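# Lay every carton flat on the low platform

## Task

Get every carton resting flat on the low platform, none on top of another and none sticking out past the platform's edge, each with the same face up as it had at the start; a carton that stays put only because the robot is holding it does not count.

## Robot and tools

Robot: two arms, left_arm and right_arm, each ending in a vacuum suction cup instead of fingers. The cup point is the center of the cup's rim (36 mm across) and the cup points along the cup point's own +z axis. About 4 cm back from the rim the tool widens, with its body and camera sticking out up to roughly 9 cm sideways. Joint load limits are 152 N m for waist, shoulder and elbow and 38 N m for the three wrist joints.

Frame: every pose lives in one scene frame. The origin sits on the table top midway between the arms, +x points out across the table, +z points up, and left_arm is on the +y side. The arm names do not match image left and right. Printed cup positions can be slightly off, more so at long reach.

Row format (used by every moving call): a single flat list of 16 numbers covering both arms, even if only one moves. Order: left x, y, z (metres), left qw, qx, qy, qz (unit quaternion, w first), left suction; then the same eight for the right arm. These are absolute targets in the scene frame, not offsets. Suction above 0.01 switches the vacuum on, 0.01 or less switches it off; keep it within -1 to 1. It latches, so to leave a tool unchanged resend its previous suction value (sending 0 turns it off). For an arm meant to stay still, resend the exact position and quaternion from the result where it stopped, and keep repeating the same target quaternion rather than copying a drifted one.

execute_actions: argument actions is a list holding at most one item. Empty list: just report the state. An item with rows (1 to 15 rows of 16 numbers) and steps (1 to 15, default 15) runs that many 1/30 s control steps, one row per step, reusing the last row if rows run out. An item with only steps (up to 300) is a wait counted from the previous result, including your thinking time. Optional pictures true/false. Any target more than 0.6 m from the arm's last reported position along any of the cup point's axes gets the whole call refused. Each step the command is clipped to within 70 mm and 16 degrees of the measured pose, so a far target needs several calls; check the returned pose and continue.

move: target is one 16-number row as above; speed in m/s from 0.002 to 0.5 (default 0.25; rotation capped at twice that in rad/s). Both cup points follow straight lines that finish together, lasting 0.5 to 10 s; longer paths are cut off at 10 s. There is no collision avoidance, and the cup may overshoot speed or stray, especially with a nearly straight arm. Suction values are applied at the start. The result adds a move line: done, off_target, moving, held or fault, plus limits flags (paced = the pose was clipped; held = a safety check blocked some steps) and each cup point's distance from its target.

wait: seconds 0 to 10; the robot gets no new command.

zoom_image: camera is one of cam_head_left, cam_head_right, cam_left_wrist, cam_right_wrist (all 504x504); region is [x0, y0, x1, y1] in pixels from the top-left, no bigger than 504 by 504.

finished_scene: scene = the current scene number. Irreversible; the result reports success and may give the next task.

Results: a state line per arm with cup position and quaternion, suction_measured (near 0 means no seal; 0.83 or more is airtight; lower means leaking) and part_present (turns 1 at 0.50, back to 0 under 0.45). A Hand target line shows where the controller is now steering. HELD marks steps where a clearance check withheld your row; a pose unreachable line names the affected arm. MOTOR HOT warns of overheating; OVER-TEMPERATURE FAULT means brakes were set until cooled.

Picking: turn suction on and press the rim fully onto a smooth flat face of a carton, away from its edges, seams and holes. Under vacuum the cup shrinks, so the carton ends up up to about 12 mm nearer the tool. Vacuum alone can pull a resting carton upward. To release, set the carton down on its support first, then switch suction off, and back off at least 15 mm before assuming contact is gone. If the cup grabs the table, turn suction off to free it.

Avoid: the arms are stiff, so commanding even slightly beyond a firm contact can trigger a fault; a joint torque over its limit or any outside force of 150 N stops that arm for 10 s and drops the rest of the call. Approach surfaces slowly. Never let the arms collide or push each other. Do not drop cartons, let anything fall or knock anything off the table, which ends the scene. Occasional random nudges may shift loose objects, so recheck before finishing. Holding loads heats motors, even while you think.

Each tool is called after "Emit:" as name(argument=value, ...) on one line, values as JSON.

## Session

Emit:
execute_actions(actions=[])

Scene clock: 0.00 s of 8600.00 s.
left_arm: end_effector_position=(+0.4412, +0.3502, +0.3135) suction_measured=0.00 part_present=0 end_effector_quat_wxyz=(+0.001, -0.200, +0.980, -0.001) | right_arm: end_effector_position=(+0.4978, -0.5166, +0.3127) suction_measured=0.00 part_present=0 end_effector_quat_wxyz=(-0.000, +0.354, +0.935, -0.001)
Joint positions: left_arm=[ 0.261  0.128  0.193  0.001 -1.634  0.259] | right_arm=[ 0.265  0.129  0.191  0.002 -1.635 -0.789]
Joint velocities: left_arm=[ 0.    -0.001 -0.    -0.    -0.    -0.   ] | right_arm=[-0.001  0.     0.001 -0.     0.001 -0.001]
Hand target (left_arm): +0.441, +0.350, +0.313; +0.001, -0.200, +0.980, -0.001
Hand target (right_arm): +0.498, -0.517, +0.313; -0.000, +0.354, +0.935, -0.001

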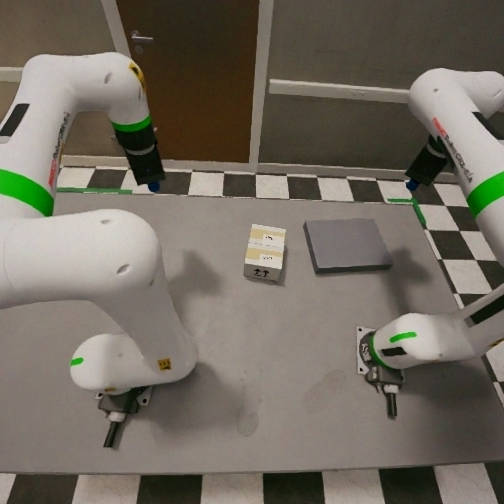

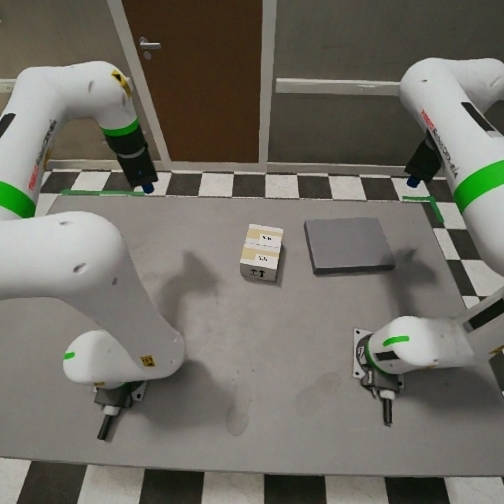

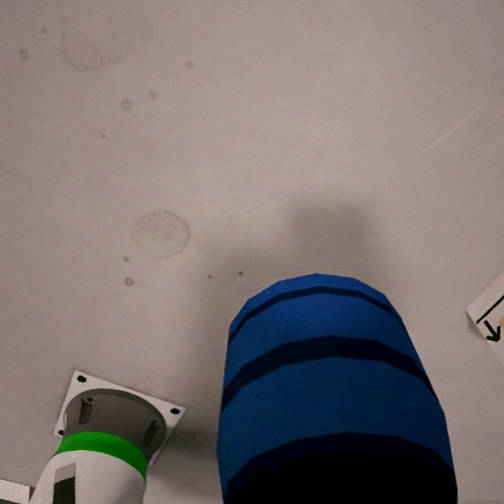

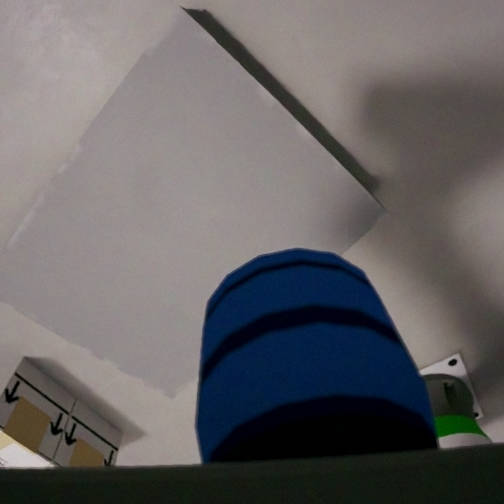

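Emit:
move(target=[0.4412,0.3502,0.3135,0,-0.2,0.98,0,0,0.48,-0.1,0.4,0,0,1,0,0], speed=0.4)

Emit:
zoom_image(camera="cam_head_left", region=[220,150,420,300])

Scene clock: 3.33 s of 8600.00 s.
left_arm: end_effector_position=(+0.4412, +0.3502, +0.3135) suction_measured=0.00 part_present=0 end_effector_quat_wxyz=(-0.000, -0.200, +0.980, -0.000) | right_arm: end_effector_position=(+0.4797, -0.1009, +0.4002) suction_measured=0.00 part_present=0 end_effector_quat_wxyz=(+0.001, +0.000, +1.000, -0.000)
Joint positions: left_arm=[ 0.26   0.129  0.194  0.    -1.636  0.259] | right_arm=[ 1.025  0.359  0.683  0.002 -1.894 -0.824]
Joint velocities: left_arm=[ 0.    -0.001 -0.001  0.    -0.    -0.001] | right_arm=[-0.001  0.005  0.007 -0.001 -0.005 -0.   ]
Hand target (left_arm): +0.441, +0.350, +0.314; -0.000, -0.200, +0.980, -0.000
Hand target (right_arm): +0.480, -0.101, +0.400; +0.001, +0.000, +1.000, -0.000
Off the commanded pose (left_arm): 0.000 m, 0 deg.
Off the commanded pose (right_arm): 0.001 m, 0 deg.
move: done; limits=paced

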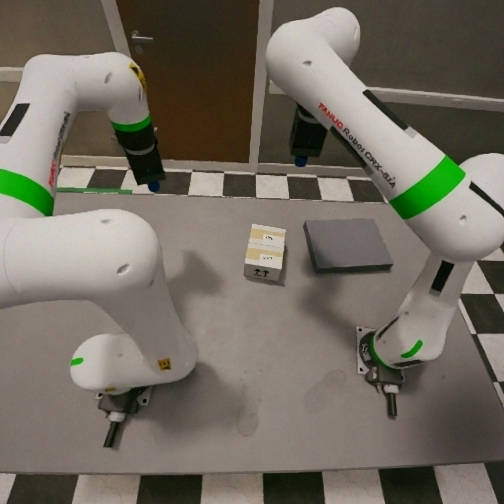

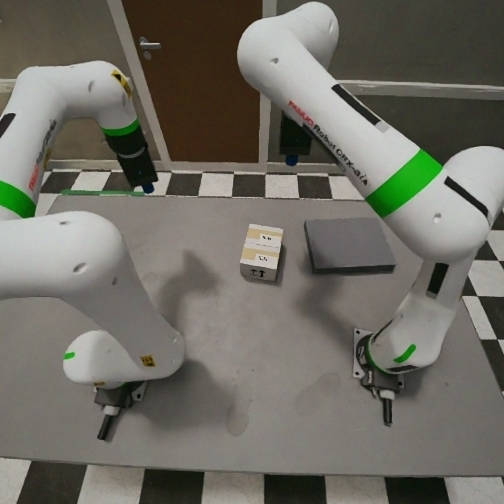

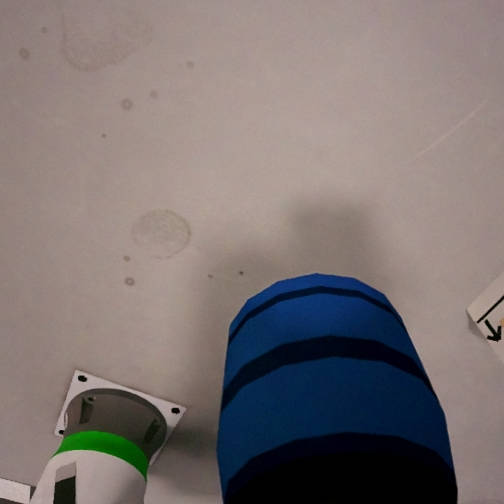

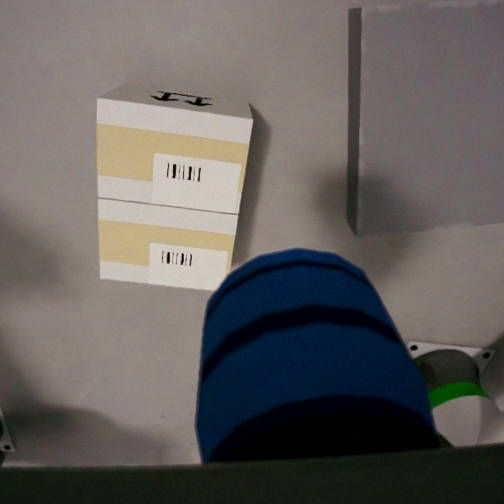

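Region (220, 150, 420, 300) of cam_head_left's 504x504 image, scaled by 2.520, with more detail than that image has; it fills the top 378 rows of this view, and the rest is white.

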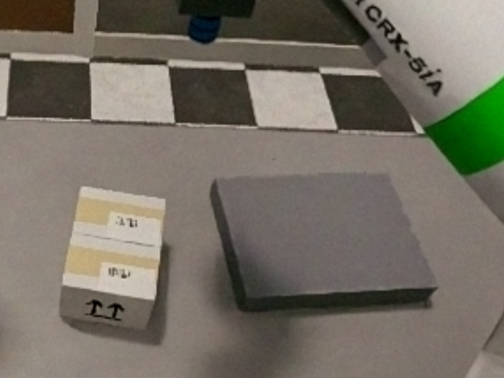

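Emit:
move(target=[0.4412,0.3502,0.3135,0,-0.2,0.98,0,0,0.43,-0.02,0.17,0,0,1,0,0], speed=0.3)

Scene clock: 6.13 s of 8600.00 s.
left_arm: end_effector_position=(+0.4412, +0.3502, +0.3135) suction_measured=0.00 part_present=0 end_effector_quat_wxyz=(-0.000, -0.200, +0.980, +0.000) | right_arm: end_effector_position=(+0.4304, -0.0198, +0.1701) suction_measured=0.00 part_present=0 end_effector_quat_wxyz=(+0.000, -0.001, +1.000, +0.000)
Joint positions: left_arm=[ 0.26   0.129  0.194 -0.    -1.636  0.259] | right_arm=[ 1.184  0.36   0.142  0.    -1.353 -0.982]
Joint velocities: left_arm=[ 0.001 -0.    -0.    -0.     0.    -0.   ] | right_arm=[-0.001  0.001 -0.001  0.001  0.002 -0.   ]
Hand target (left_arm): +0.441, +0.350, +0.314; -0.000, -0.200, +0.980, +0.000
Hand target (right_arm): +0.430, -0.020, +0.170; +0.000, -0.001, +1.000, +0.000
Off the commanded pose (left_arm): 0.000 m, 0 deg.
Off the commanded pose (right_arm): 0.000 m, 0 deg.
move: done

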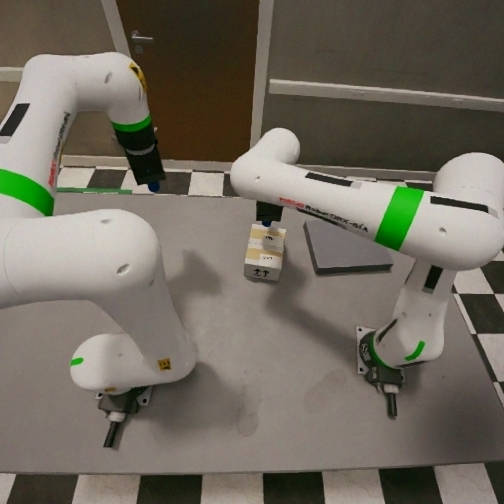

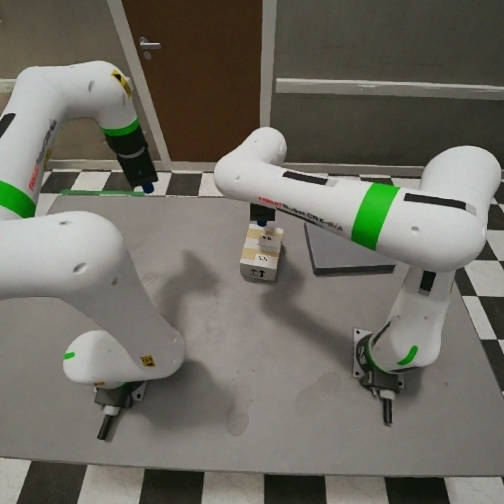

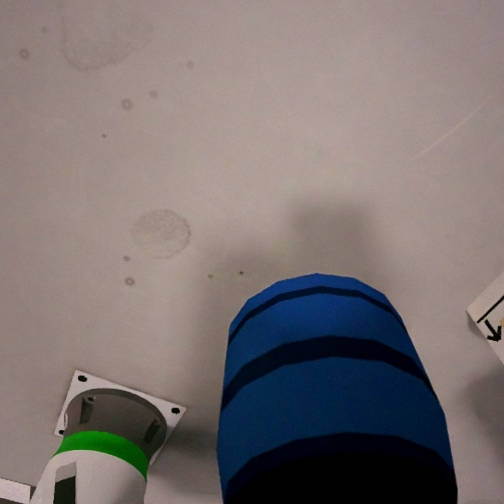

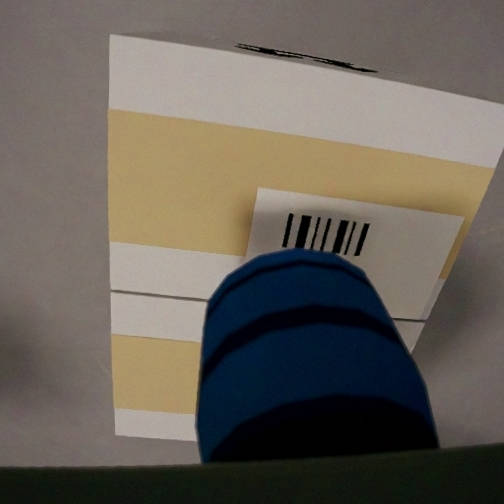

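Emit:
move(target=[0.4412,0.3502,0.3135,0,-0.2,0.98,0,0,0.425,-0.027,0.11,0,0,1,0,1], speed=0.08)

Scene clock: 8.37 s of 8600.00 s.
left_arm: end_effector_position=(+0.4412, +0.3502, +0.3135) suction_measured=0.00 part_present=0 end_effector_quat_wxyz=(-0.000, -0.200, +0.980, +0.000) | right_arm: end_effector_position=(+0.4251, -0.0269, +0.1101) suction_measured=0.00 part_present=0 end_effector_quat_wxyz=(-0.000, -0.000, +1.000, +0.000)
Joint positions: left_arm=[ 0.26   0.129  0.194 -0.    -1.636  0.259] | right_arm=[ 1.184  0.381  0.025 -0.    -1.215 -0.983]
Joint velocities: left_arm=[ 0.001 -0.     0.    -0.001  0.001  0.001] | right_arm=[-0.002  0.001 -0.002  0.001  0.003 -0.   ]
Hand target (left_arm): +0.441, +0.350, +0.314; -0.000, -0.200, +0.980, +0.000
Hand target (right_arm): +0.425, -0.027, +0.110; -0.000, -0.000, +1.000, +0.000
Off the commanded pose (left_arm): 0.000 m, 0 deg.
Off the commanded pose (right_arm): 0.000 m, 0 deg.
move: done

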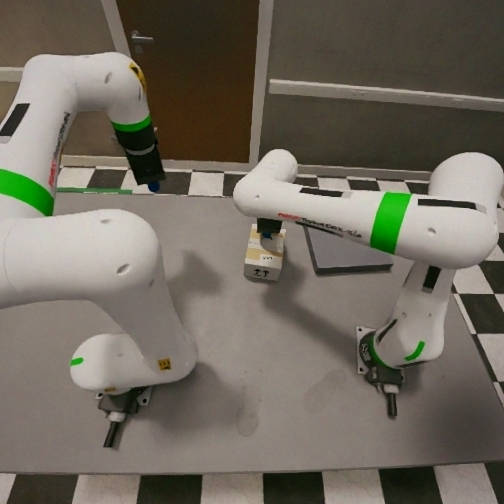

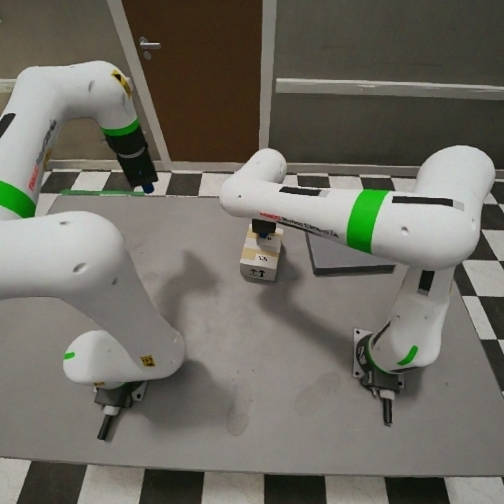

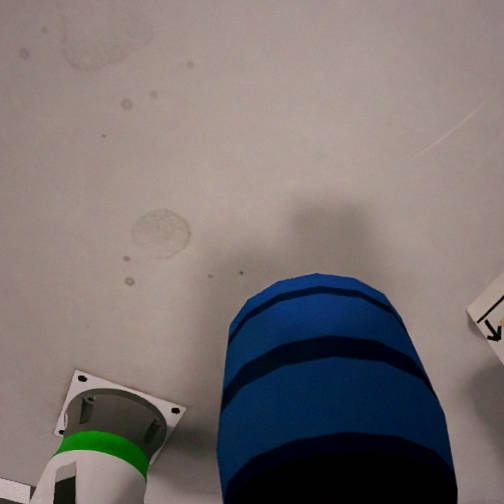

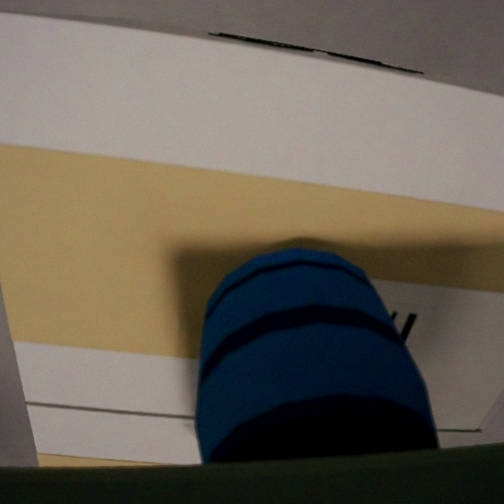

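Emit:
move(target=[0.4412,0.3502,0.3135,0,-0.2,0.98,0,0,0.425,-0.027,0.088,0,0,1,0,1], speed=0.03)

Scene clock: 10.70 s of 8600.00 s.
left_arm: end_effector_position=(+0.4412, +0.3502, +0.3135) suction_measured=0.00 part_present=0 end_effector_quat_wxyz=(-0.000, -0.200, +0.980, +0.000) | right_arm: end_effector_position=(+0.4250, -0.0270, +0.0881) suction_measured=0.90 part_present=1 end_effector_quat_wxyz=(-0.000, -0.000, +1.000, +0.000)
Joint positions: left_arm=[ 0.26   0.129  0.194 -0.    -1.636  0.259] | right_arm=[ 1.184  0.4   -0.003 -0.    -1.168 -0.983]
Joint velocities: left_arm=[ 0.001 -0.001  0.001  0.    -0.     0.   ] | right_arm=[ 0.001  0.001 -0.002 -0.     0.003 -0.001]
Hand target (left_arm): +0.441, +0.350, +0.314; -0.000, -0.200, +0.980, +0.000
Hand target (right_arm): +0.425, -0.027, +0.088; -0.000, -0.000, +1.000, +0.000
Off the commanded pose (left_arm): 0.000 m, 0 deg.
Off the commanded pose (right_arm): 0.000 m, 0 deg.
move: done

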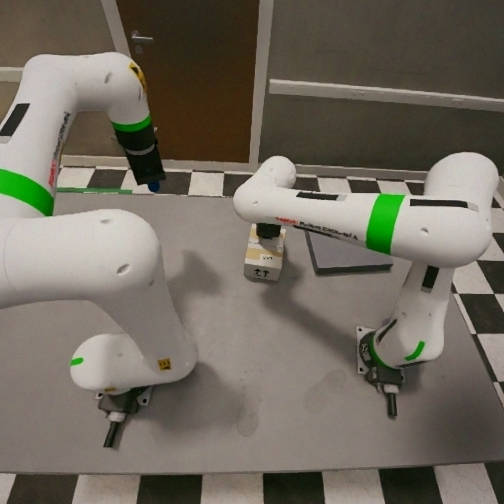

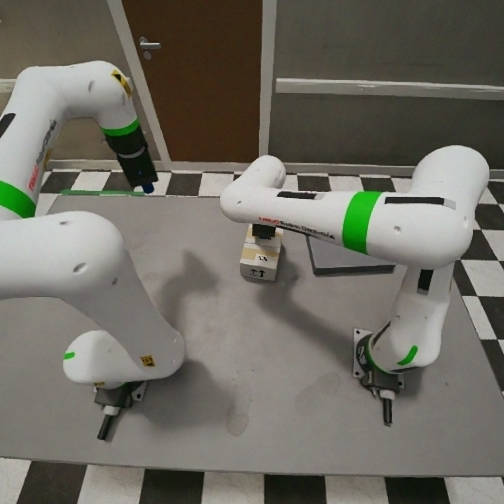

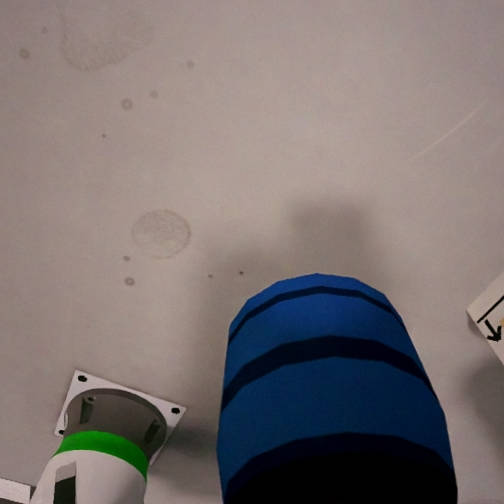

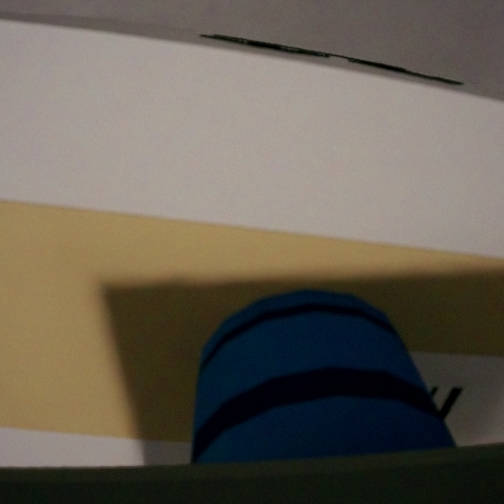

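Emit:
move(target=[0.4412,0.3502,0.3135,0,-0.2,0.98,0,0,0.44,-0.03,0.19,0,0,1,0,1], speed=0.2)

Emit:
move(target=[0.4412,0.3502,0.3135,0,-0.2,0.98,0,0,0.452,-0.43,0.16,0,0.602,0.799,0,1], speed=0.3)

Emit:
zoom_image(camera="cam_head_left", region=[260,170,440,300])

Scene clock: 14.13 s of 8600.00 s.
left_arm: end_effector_position=(+0.4412, +0.3502, +0.3135) suction_measured=0.00 part_present=0 end_effector_quat_wxyz=(-0.000, -0.200, +0.980, +0.000) | right_arm: end_effector_position=(+0.4399, -0.0302, +0.1900) suction_measured=0.90 part_present=1 end_effector_quat_wxyz=(+0.000, +0.000, +1.000, -0.000)
Joint positions: left_arm=[ 0.26   0.129  0.194 -0.    -1.636  0.259] | right_arm=[ 1.159  0.35   0.177  0.    -1.398 -0.959]
Joint velocities: left_arm=[-0.001  0.    -0.    -0.001  0.    -0.   ] | right_arm=[-0.002  0.001  0.002 -0.    -0.002  0.001]
Hand target (left_arm): +0.441, +0.350, +0.314; -0.000, -0.200, +0.980, +0.000
Hand target (right_arm): +0.440, -0.030, +0.190; +0.000, +0.000, +1.000, -0.000
Off the commanded pose (left_arm): 0.000 m, 0 deg.
Off the commanded pose (right_arm): 0.000 m, 0 deg.
move: done

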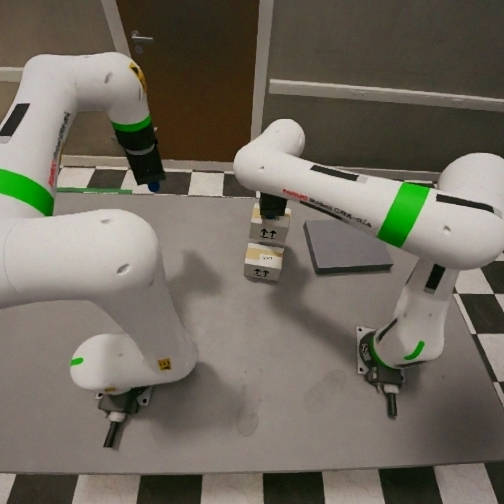

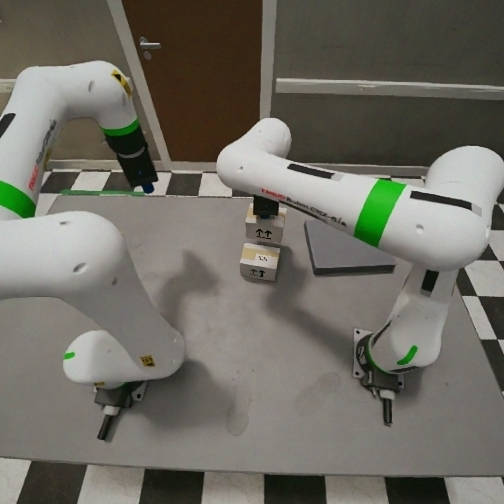

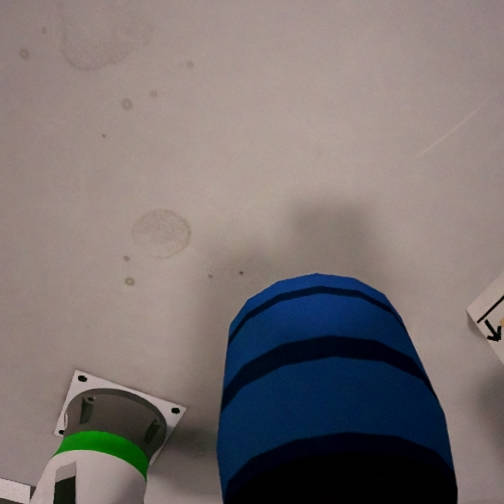

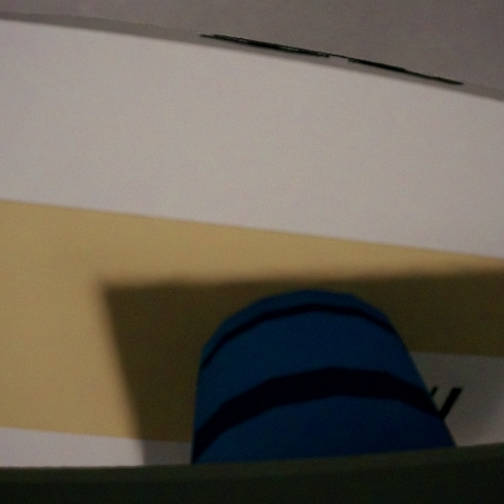

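Scene clock: 16.77 s of 8600.00 s.
left_arm: end_effector_position=(+0.4412, +0.3502, +0.3135) suction_measured=0.00 part_present=0 end_effector_quat_wxyz=(-0.000, -0.200, +0.980, +0.000) | right_arm: end_effector_position=(+0.4521, -0.4294, +0.1597) suction_measured=0.90 part_present=1 end_effector_quat_wxyz=(-0.001, +0.602, +0.799, -0.001)
Joint positions: left_arm=[ 0.26   0.129  0.194  0.    -1.636  0.259] | right_arm=[ 0.471  0.034 -0.27  -0.    -1.268 -1.561]
Joint velocities: left_arm=[ 0.001  0.001  0.    -0.001 -0.     0.   ] | right_arm=[-0.001  0.001 -0.001 -0.     0.001  0.001]
Hand target (left_arm): +0.441, +0.350, +0.314; -0.000, -0.200, +0.980, +0.000
Hand target (right_arm): +0.452, -0.430, +0.160; -0.001, +0.602, +0.799, -0.001
Off the commanded pose (left_arm): 0.000 m, 0 deg.
Off the commanded pose (right_arm): 0.001 m, 0 deg.
move: done

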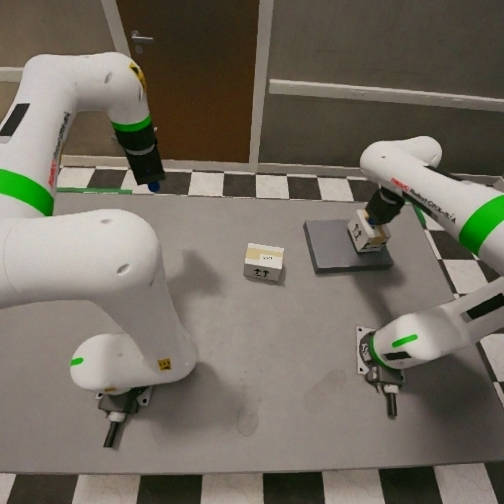

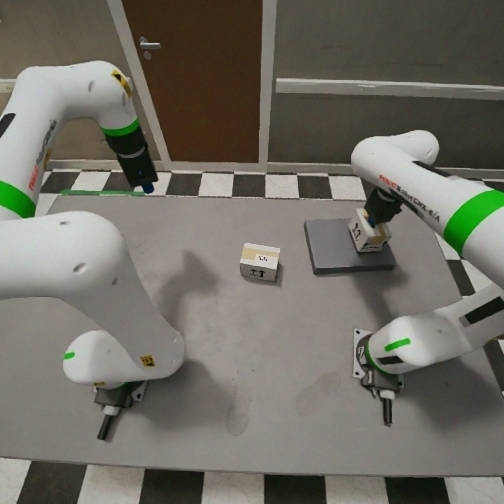

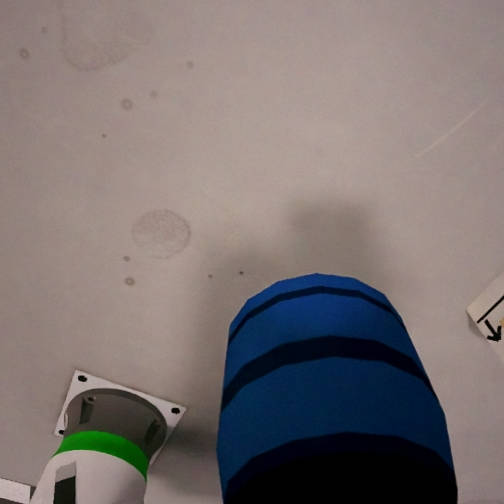

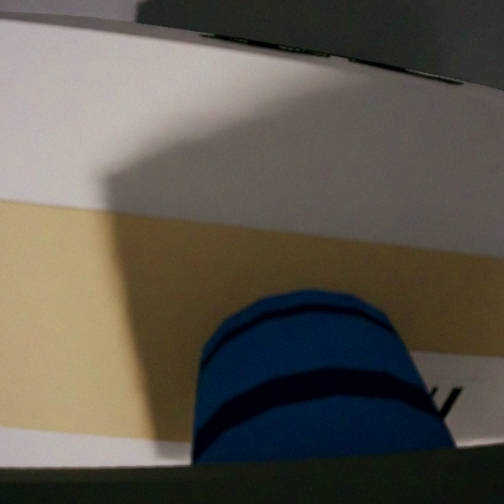

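Region (260, 170, 440, 300) of cam_head_left's 504x504 image, scaled by 2.800, with more detail than that image has.

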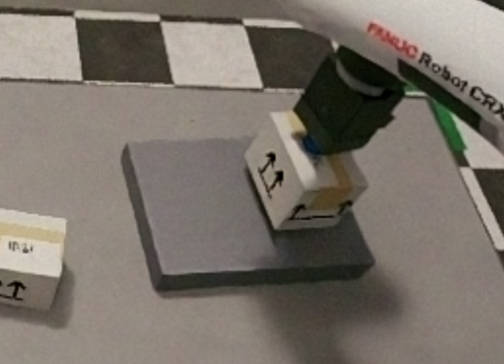

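Emit:
move(target=[0.4412,0.3502,0.3135,0,-0.2,0.98,0,0,0.452,-0.42,0.132,0,0.602,0.799,0,1], speed=0.03)

Emit:
zoom_image(camera="cam_head_left", region=[300,200,420,290])

Scene clock: 19.37 s of 8600.00 s.
left_arm: end_effector_position=(+0.4412, +0.3502, +0.3135) suction_measured=0.00 part_present=0 end_effector_quat_wxyz=(-0.000, -0.200, +0.980, +0.000) | right_arm: end_effector_position=(+0.4521, -0.4201, +0.1325) suction_measured=0.90 part_present=1 end_effector_quat_wxyz=(+0.000, +0.602, +0.799, +0.000)
Joint positions: left_arm=[ 0.26   0.129  0.194 -0.    -1.636  0.259] | right_arm=[ 0.492  0.055 -0.316  0.    -1.199 -1.583]
Joint velocities: left_arm=[-0.    -0.001 -0.     0.     0.    -0.   ] | right_arm=[-0.001  0.003 -0.003 -0.004  0.006 -0.001]
Hand target (left_arm): +0.441, +0.350, +0.314; -0.000, -0.200, +0.980, +0.000
Hand target (right_arm): +0.452, -0.420, +0.132; +0.000, +0.602, +0.799, +0.000
Off the commanded pose (left_arm): 0.000 m, 0 deg.
Off the commanded pose (right_arm): 0.000 m, 0 deg.
move: done

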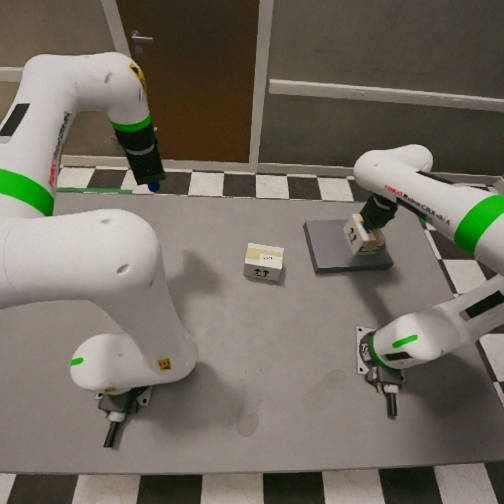

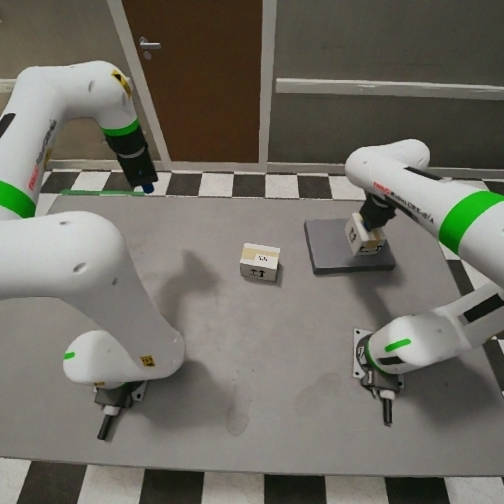

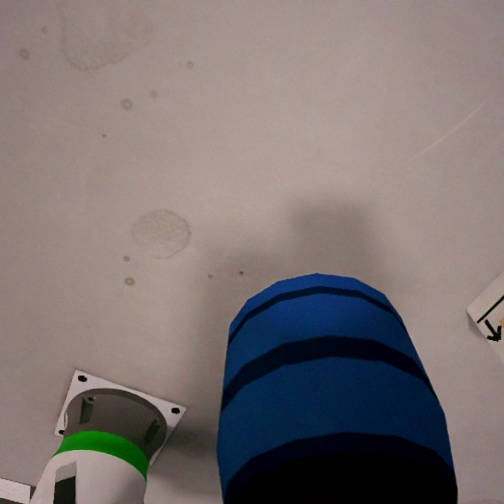

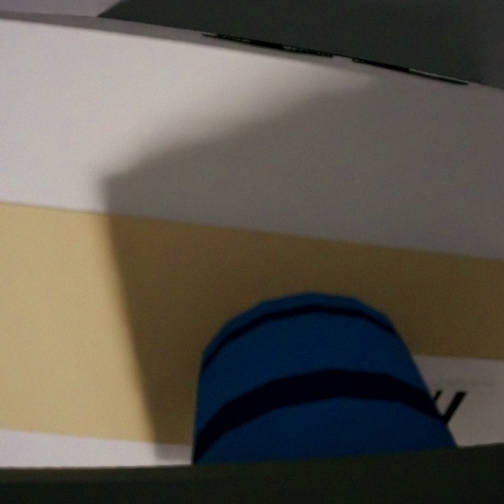

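Region (300, 200, 420, 290) of cam_head_left's 504x504 image, scaled by 4.200, with more detail than that image has; it fills the top 378 rows of this view, and the rest is white.

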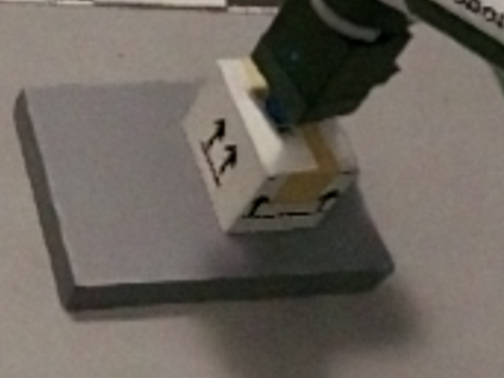

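Cup compressed slightly: contact. Release.

Emit:
execute_actions(actions=[{"rows":[[0.4412,0.3502,0.3135,0,-0.2,0.98,0,0,0.452,-0.42,0.133,0,0.602,0.799,0,0]],"steps":12}], pictures=false)

Emit:
move(target=[0.4412,0.3502,0.3135,0,-0.2,0.98,0,0,0.452,-0.42,0.18,0,0.602,0.799,0,0], speed=0.15)

Emit:
move(target=[0.4412,0.3502,0.3135,0,-0.2,0.98,0,0,0.327,-0.01,0.11,0,0,1,0,0], speed=0.4)

Scene clock: 29.80 s of 8600.00 s.
left_arm: end_effector_position=(+0.4412, +0.3502, +0.3135) suction_measured=0.00 part_present=0 end_effector_quat_wxyz=(+0.000, -0.200, +0.980, +0.000) | right_arm: end_effector_position=(+0.4522, -0.4208, +0.1340) suction_measured=0.90 part_present=1 end_effector_quat_wxyz=(+0.001, +0.601, +0.799, -0.000)
Joint positions: left_arm=[ 0.26   0.129  0.194 -0.    -1.636  0.259] | right_arm=[ 0.492  0.053 -0.315  0.003 -1.202 -1.583]
Joint velocities: left_arm=[ 0.001 -0.001 -0.001  0.     0.     0.   ] | right_arm=[-0.    -0.    -0.001  0.001  0.001  0.   ]
Hand target (left_arm): +0.441, +0.350, +0.314; -0.000, -0.200, +0.980, +0.000
Hand target (right_arm): +0.452, -0.421, +0.134; +0.001, +0.601, +0.799, -0.001
Off the commanded pose (left_arm): 0.000 m, 0 deg.
Off the commanded pose (right_arm): 0.001 m, 0 deg.
FORCE FAULT: contact force on the right arm reached its limit, and that arm stopped for 10 seconds. The contact can be on any part of that arm, not only on its tool. That arm's remaining commands of this call were not run. That arm holds still and accepts commands again. Move the arm away from the contact; if what it grips holds it there, let go first. Pushing or pulling that hard again can fault the arm again.
The stop of the right arm began at step 13 of this call (marked STOPPED below). From that step on that arm followed nothing that you had sent. 12 of its steps, steps kept back included, did not run and will not run. Nothing is kept back now.
Steps of this call (steps 1 to 50: nothing new was sent; steps 51 to 62: all 12 steps of this action; steps 63 to 313: the stop continued). Readings (end_effector_position | what the end effector reports):
1: left_arm (+0.4412, +0.3502, +0.3135) | right_arm (+0.4521, -0.4201, +0.1324) | left_arm suction_measured=0.00 part_present=0 | right_arm suction_measured=0.90 part_present=1
2: left_arm (+0.4412, +0.3502, +0.3135) | right_arm (+0.4521, -0.4201, +0.1323) | left_arm suction_measured=0.00 part_present=0 | right_arm suction_measured=0.90 part_present=1
4: left_arm (+0.4412, +0.3502, +0.3135) | right_arm (+0.4521, -0.4200, +0.1322) | left_arm suction_measured=0.00 part_present=0 | right_arm suction_measured=0.90 part_present=1
8: left_arm (+0.4412, +0.3502, +0.3135) | right_arm (+0.4521, -0.4200, +0.1321) | left_arm suction_measured=0.00 part_present=0 | right_arm suction_measured=0.90 part_present=1
13: left_arm (+0.4412, +0.3502, +0.3135) | right_arm (+0.4523, -0.4206, +0.1332) | left_arm suction_measured=0.00 part_present=0 | right_arm suction_measured=0.90 part_present=1 STOPPED (the right arm)
313: the state above

not run: a fault stop came before this call.

not run: a fault stop came before this call.

Emit:
execute_actions(actions=[{"rows":[[0.4412,0.3502,0.3135,0,-0.2,0.98,0,0,0.452,-0.4208,0.135,0,0.602,0.799,0,0]],"steps":12}], pictures=false)

Emit:
move(target=[0.4412,0.3502,0.3135,0,-0.2,0.98,0,0,0.452,-0.42,0.18,0,0.602,0.799,0,0], speed=0.15)

Emit:
move(target=[0.4412,0.3502,0.3135,0,-0.2,0.98,0,0,0.327,-0.01,0.11,0,0,1,0,0], speed=0.4)

Scene clock: 32.27 s of 8600.00 s.
left_arm: end_effector_position=(+0.4412, +0.3502, +0.3135) suction_measured=0.00 part_present=0 end_effector_quat_wxyz=(+0.000, -0.200, +0.980, +0.000) | right_arm: end_effector_position=(+0.4520, -0.4208, +0.1350) suction_measured=0.00 part_present=0 end_effector_quat_wxyz=(-0.000, +0.602, +0.799, -0.000)
Joint positions: left_arm=[ 0.26   0.129  0.194 -0.    -1.636  0.259] | right_arm=[ 0.491  0.053 -0.312  0.    -1.206 -1.581]
Joint velocities: left_arm=[-0. -0.  0. -0.  0. -0.] | right_arm=[ 0.001 -0.001  0.    -0.001 -0.002 -0.001]
Hand target (left_arm): +0.441, +0.350, +0.313; -0.000, -0.200, +0.980, +0.000
Hand target (right_arm): +0.452, -0.421, +0.135; -0.000, +0.602, +0.799, -0.000
Off the commanded pose (left_arm): 0.000 m, 0 deg.
Off the commanded pose (right_arm): 0.000 m, 0 deg.
Steps of this call (steps 1 to 62: nothing new was sent; steps 63 to 74: all 12 steps of this action). Readings (end_effector_position | what the end effector reports):
63: left_arm (+0.4412, +0.3502, +0.3135) | right_arm (+0.4522, -0.4208, +0.1340) | left_arm suction_measured=0.00 part_present=0 | right_arm suction_measured=0.54 part_present=1
64: left_arm (+0.4412, +0.3502, +0.3135) | right_arm (+0.4521, -0.4207, +0.1343) | left_arm suction_measured=0.00 part_present=0 | right_arm suction_measured=0.04 part_present=0
66: left_arm (+0.4412, +0.3502, +0.3135) | right_arm (+0.4521, -0.4208, +0.1347) | left_arm suction_measured=0.00 part_present=0 | right_arm suction_measured=0.00 part_present=0
70: left_arm (+0.4412, +0.3502, +0.3135) | right_arm (+0.4520, -0.4208, +0.1349) | left_arm suction_measured=0.00 part_present=0 | right_arm suction_measured=0.00 part_present=0
74: the state above

Scene clock: 33.30 s of 8600.00 s.
left_arm: end_effector_position=(+0.4412, +0.3502, +0.3135) suction_measured=0.00 part_present=0 end_effector_quat_wxyz=(+0.000, -0.200, +0.980, -0.000) | right_arm: end_effector_position=(+0.4519, -0.4201, +0.1799) suction_measured=0.00 part_present=0 end_effector_quat_wxyz=(+0.000, +0.602, +0.799, -0.000)
Joint positions: left_arm=[ 0.26   0.129  0.194  0.    -1.636  0.259] | right_arm=[ 0.492  0.018 -0.238  0.    -1.314 -1.583]
Joint velocities: left_arm=[-0.001  0.    -0.     0.002 -0.    -0.001] | right_arm=[ 0.    -0.001  0.002 -0.    -0.005 -0.001]
Hand target (left_arm): +0.441, +0.350, +0.313; -0.000, -0.200, +0.980, +0.000
Hand target (right_arm): +0.452, -0.420, +0.180; +0.000, +0.602, +0.799, -0.000
Off the commanded pose (left_arm): 0.000 m, 0 deg.
Off the commanded pose (right_arm): 0.000 m, 0 deg.
move: done

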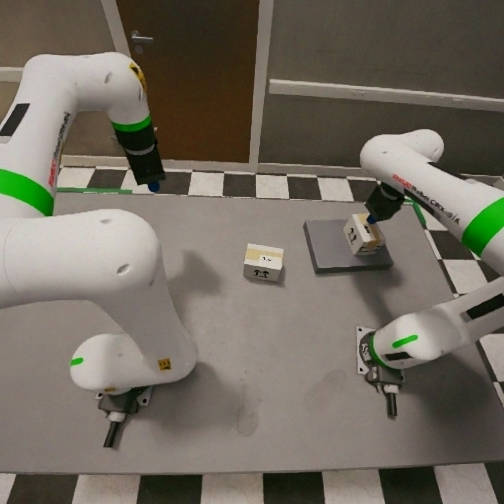

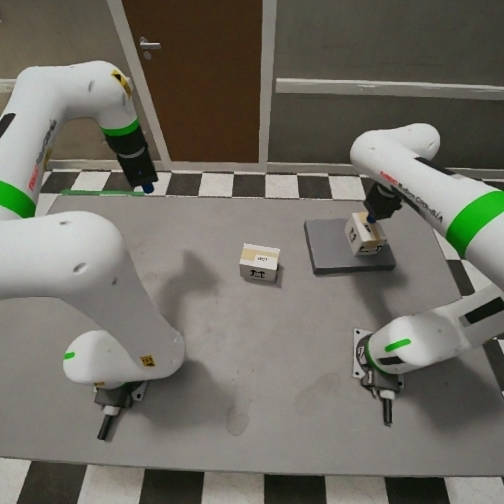

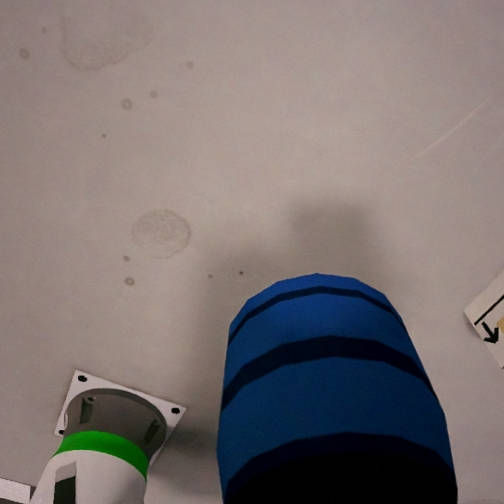

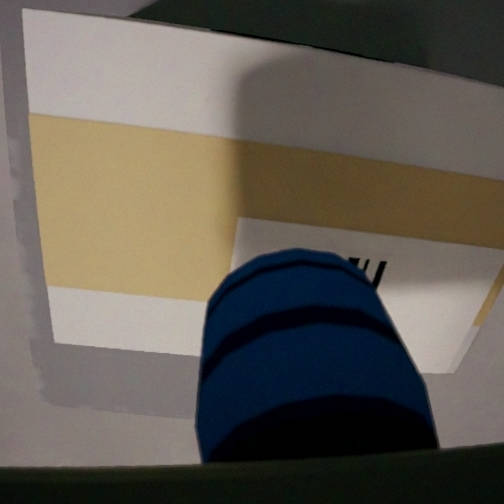

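Scene clock: 35.47 s of 8600.00 s.
left_arm: end_effector_position=(+0.4412, +0.3502, +0.3135) suction_measured=0.00 part_present=0 end_effector_quat_wxyz=(+0.000, -0.200, +0.980, +0.000) | right_arm: end_effector_position=(+0.3272, -0.0106, +0.1102) suction_measured=0.00 part_present=0 end_effector_quat_wxyz=(+0.001, -0.000, +1.000, +0.000)
Joint positions: left_arm=[ 0.26   0.129  0.194 -0.    -1.636  0.259] | right_arm=[ 1.363  0.252 -0.144  0.002 -1.173 -1.163]
Joint velocities: left_arm=[ 0.001  0.    -0.    -0.001 -0.     0.   ] | right_arm=[-0.002  0.002  0.002 -0.    -0.002  0.001]
Hand target (left_arm): +0.441, +0.350, +0.313; -0.000, -0.200, +0.980, +0.000
Hand target (right_arm): +0.327, -0.011, +0.110; +0.001, -0.000, +1.000, +0.000
Off the commanded pose (left_arm): 0.000 m, 0 deg.
Off the commanded pose (right_arm): 0.001 m, 0 deg.
move: done

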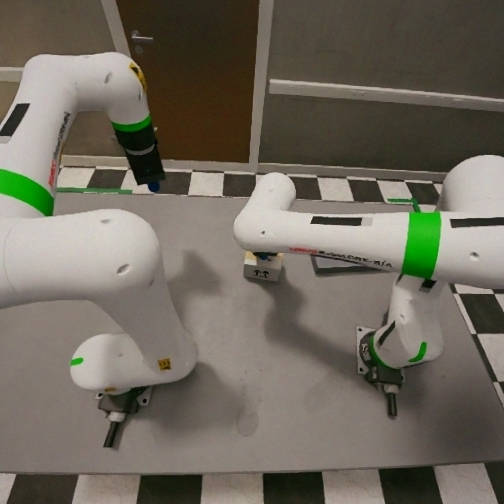

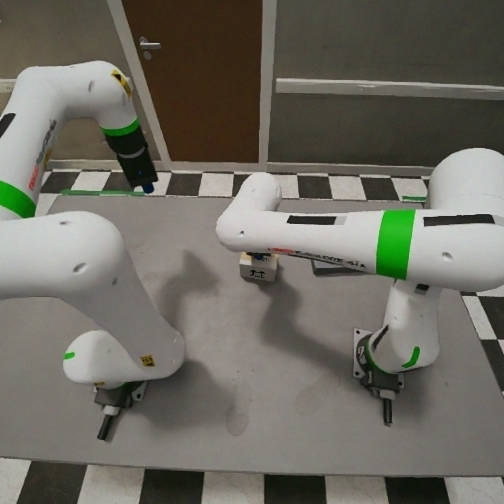

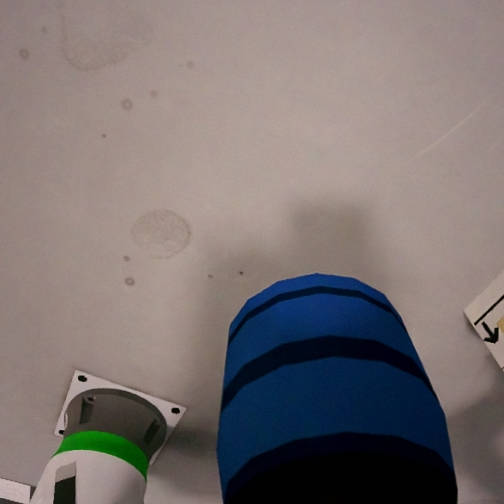

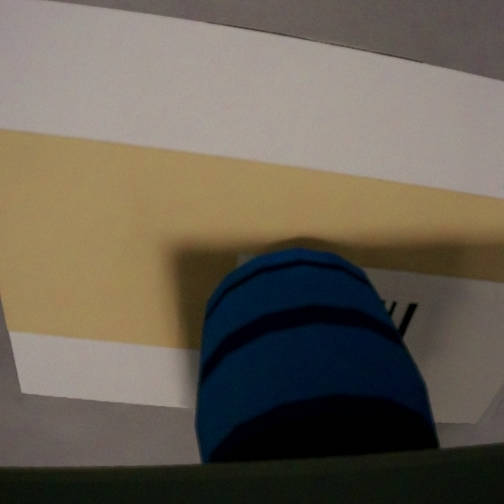

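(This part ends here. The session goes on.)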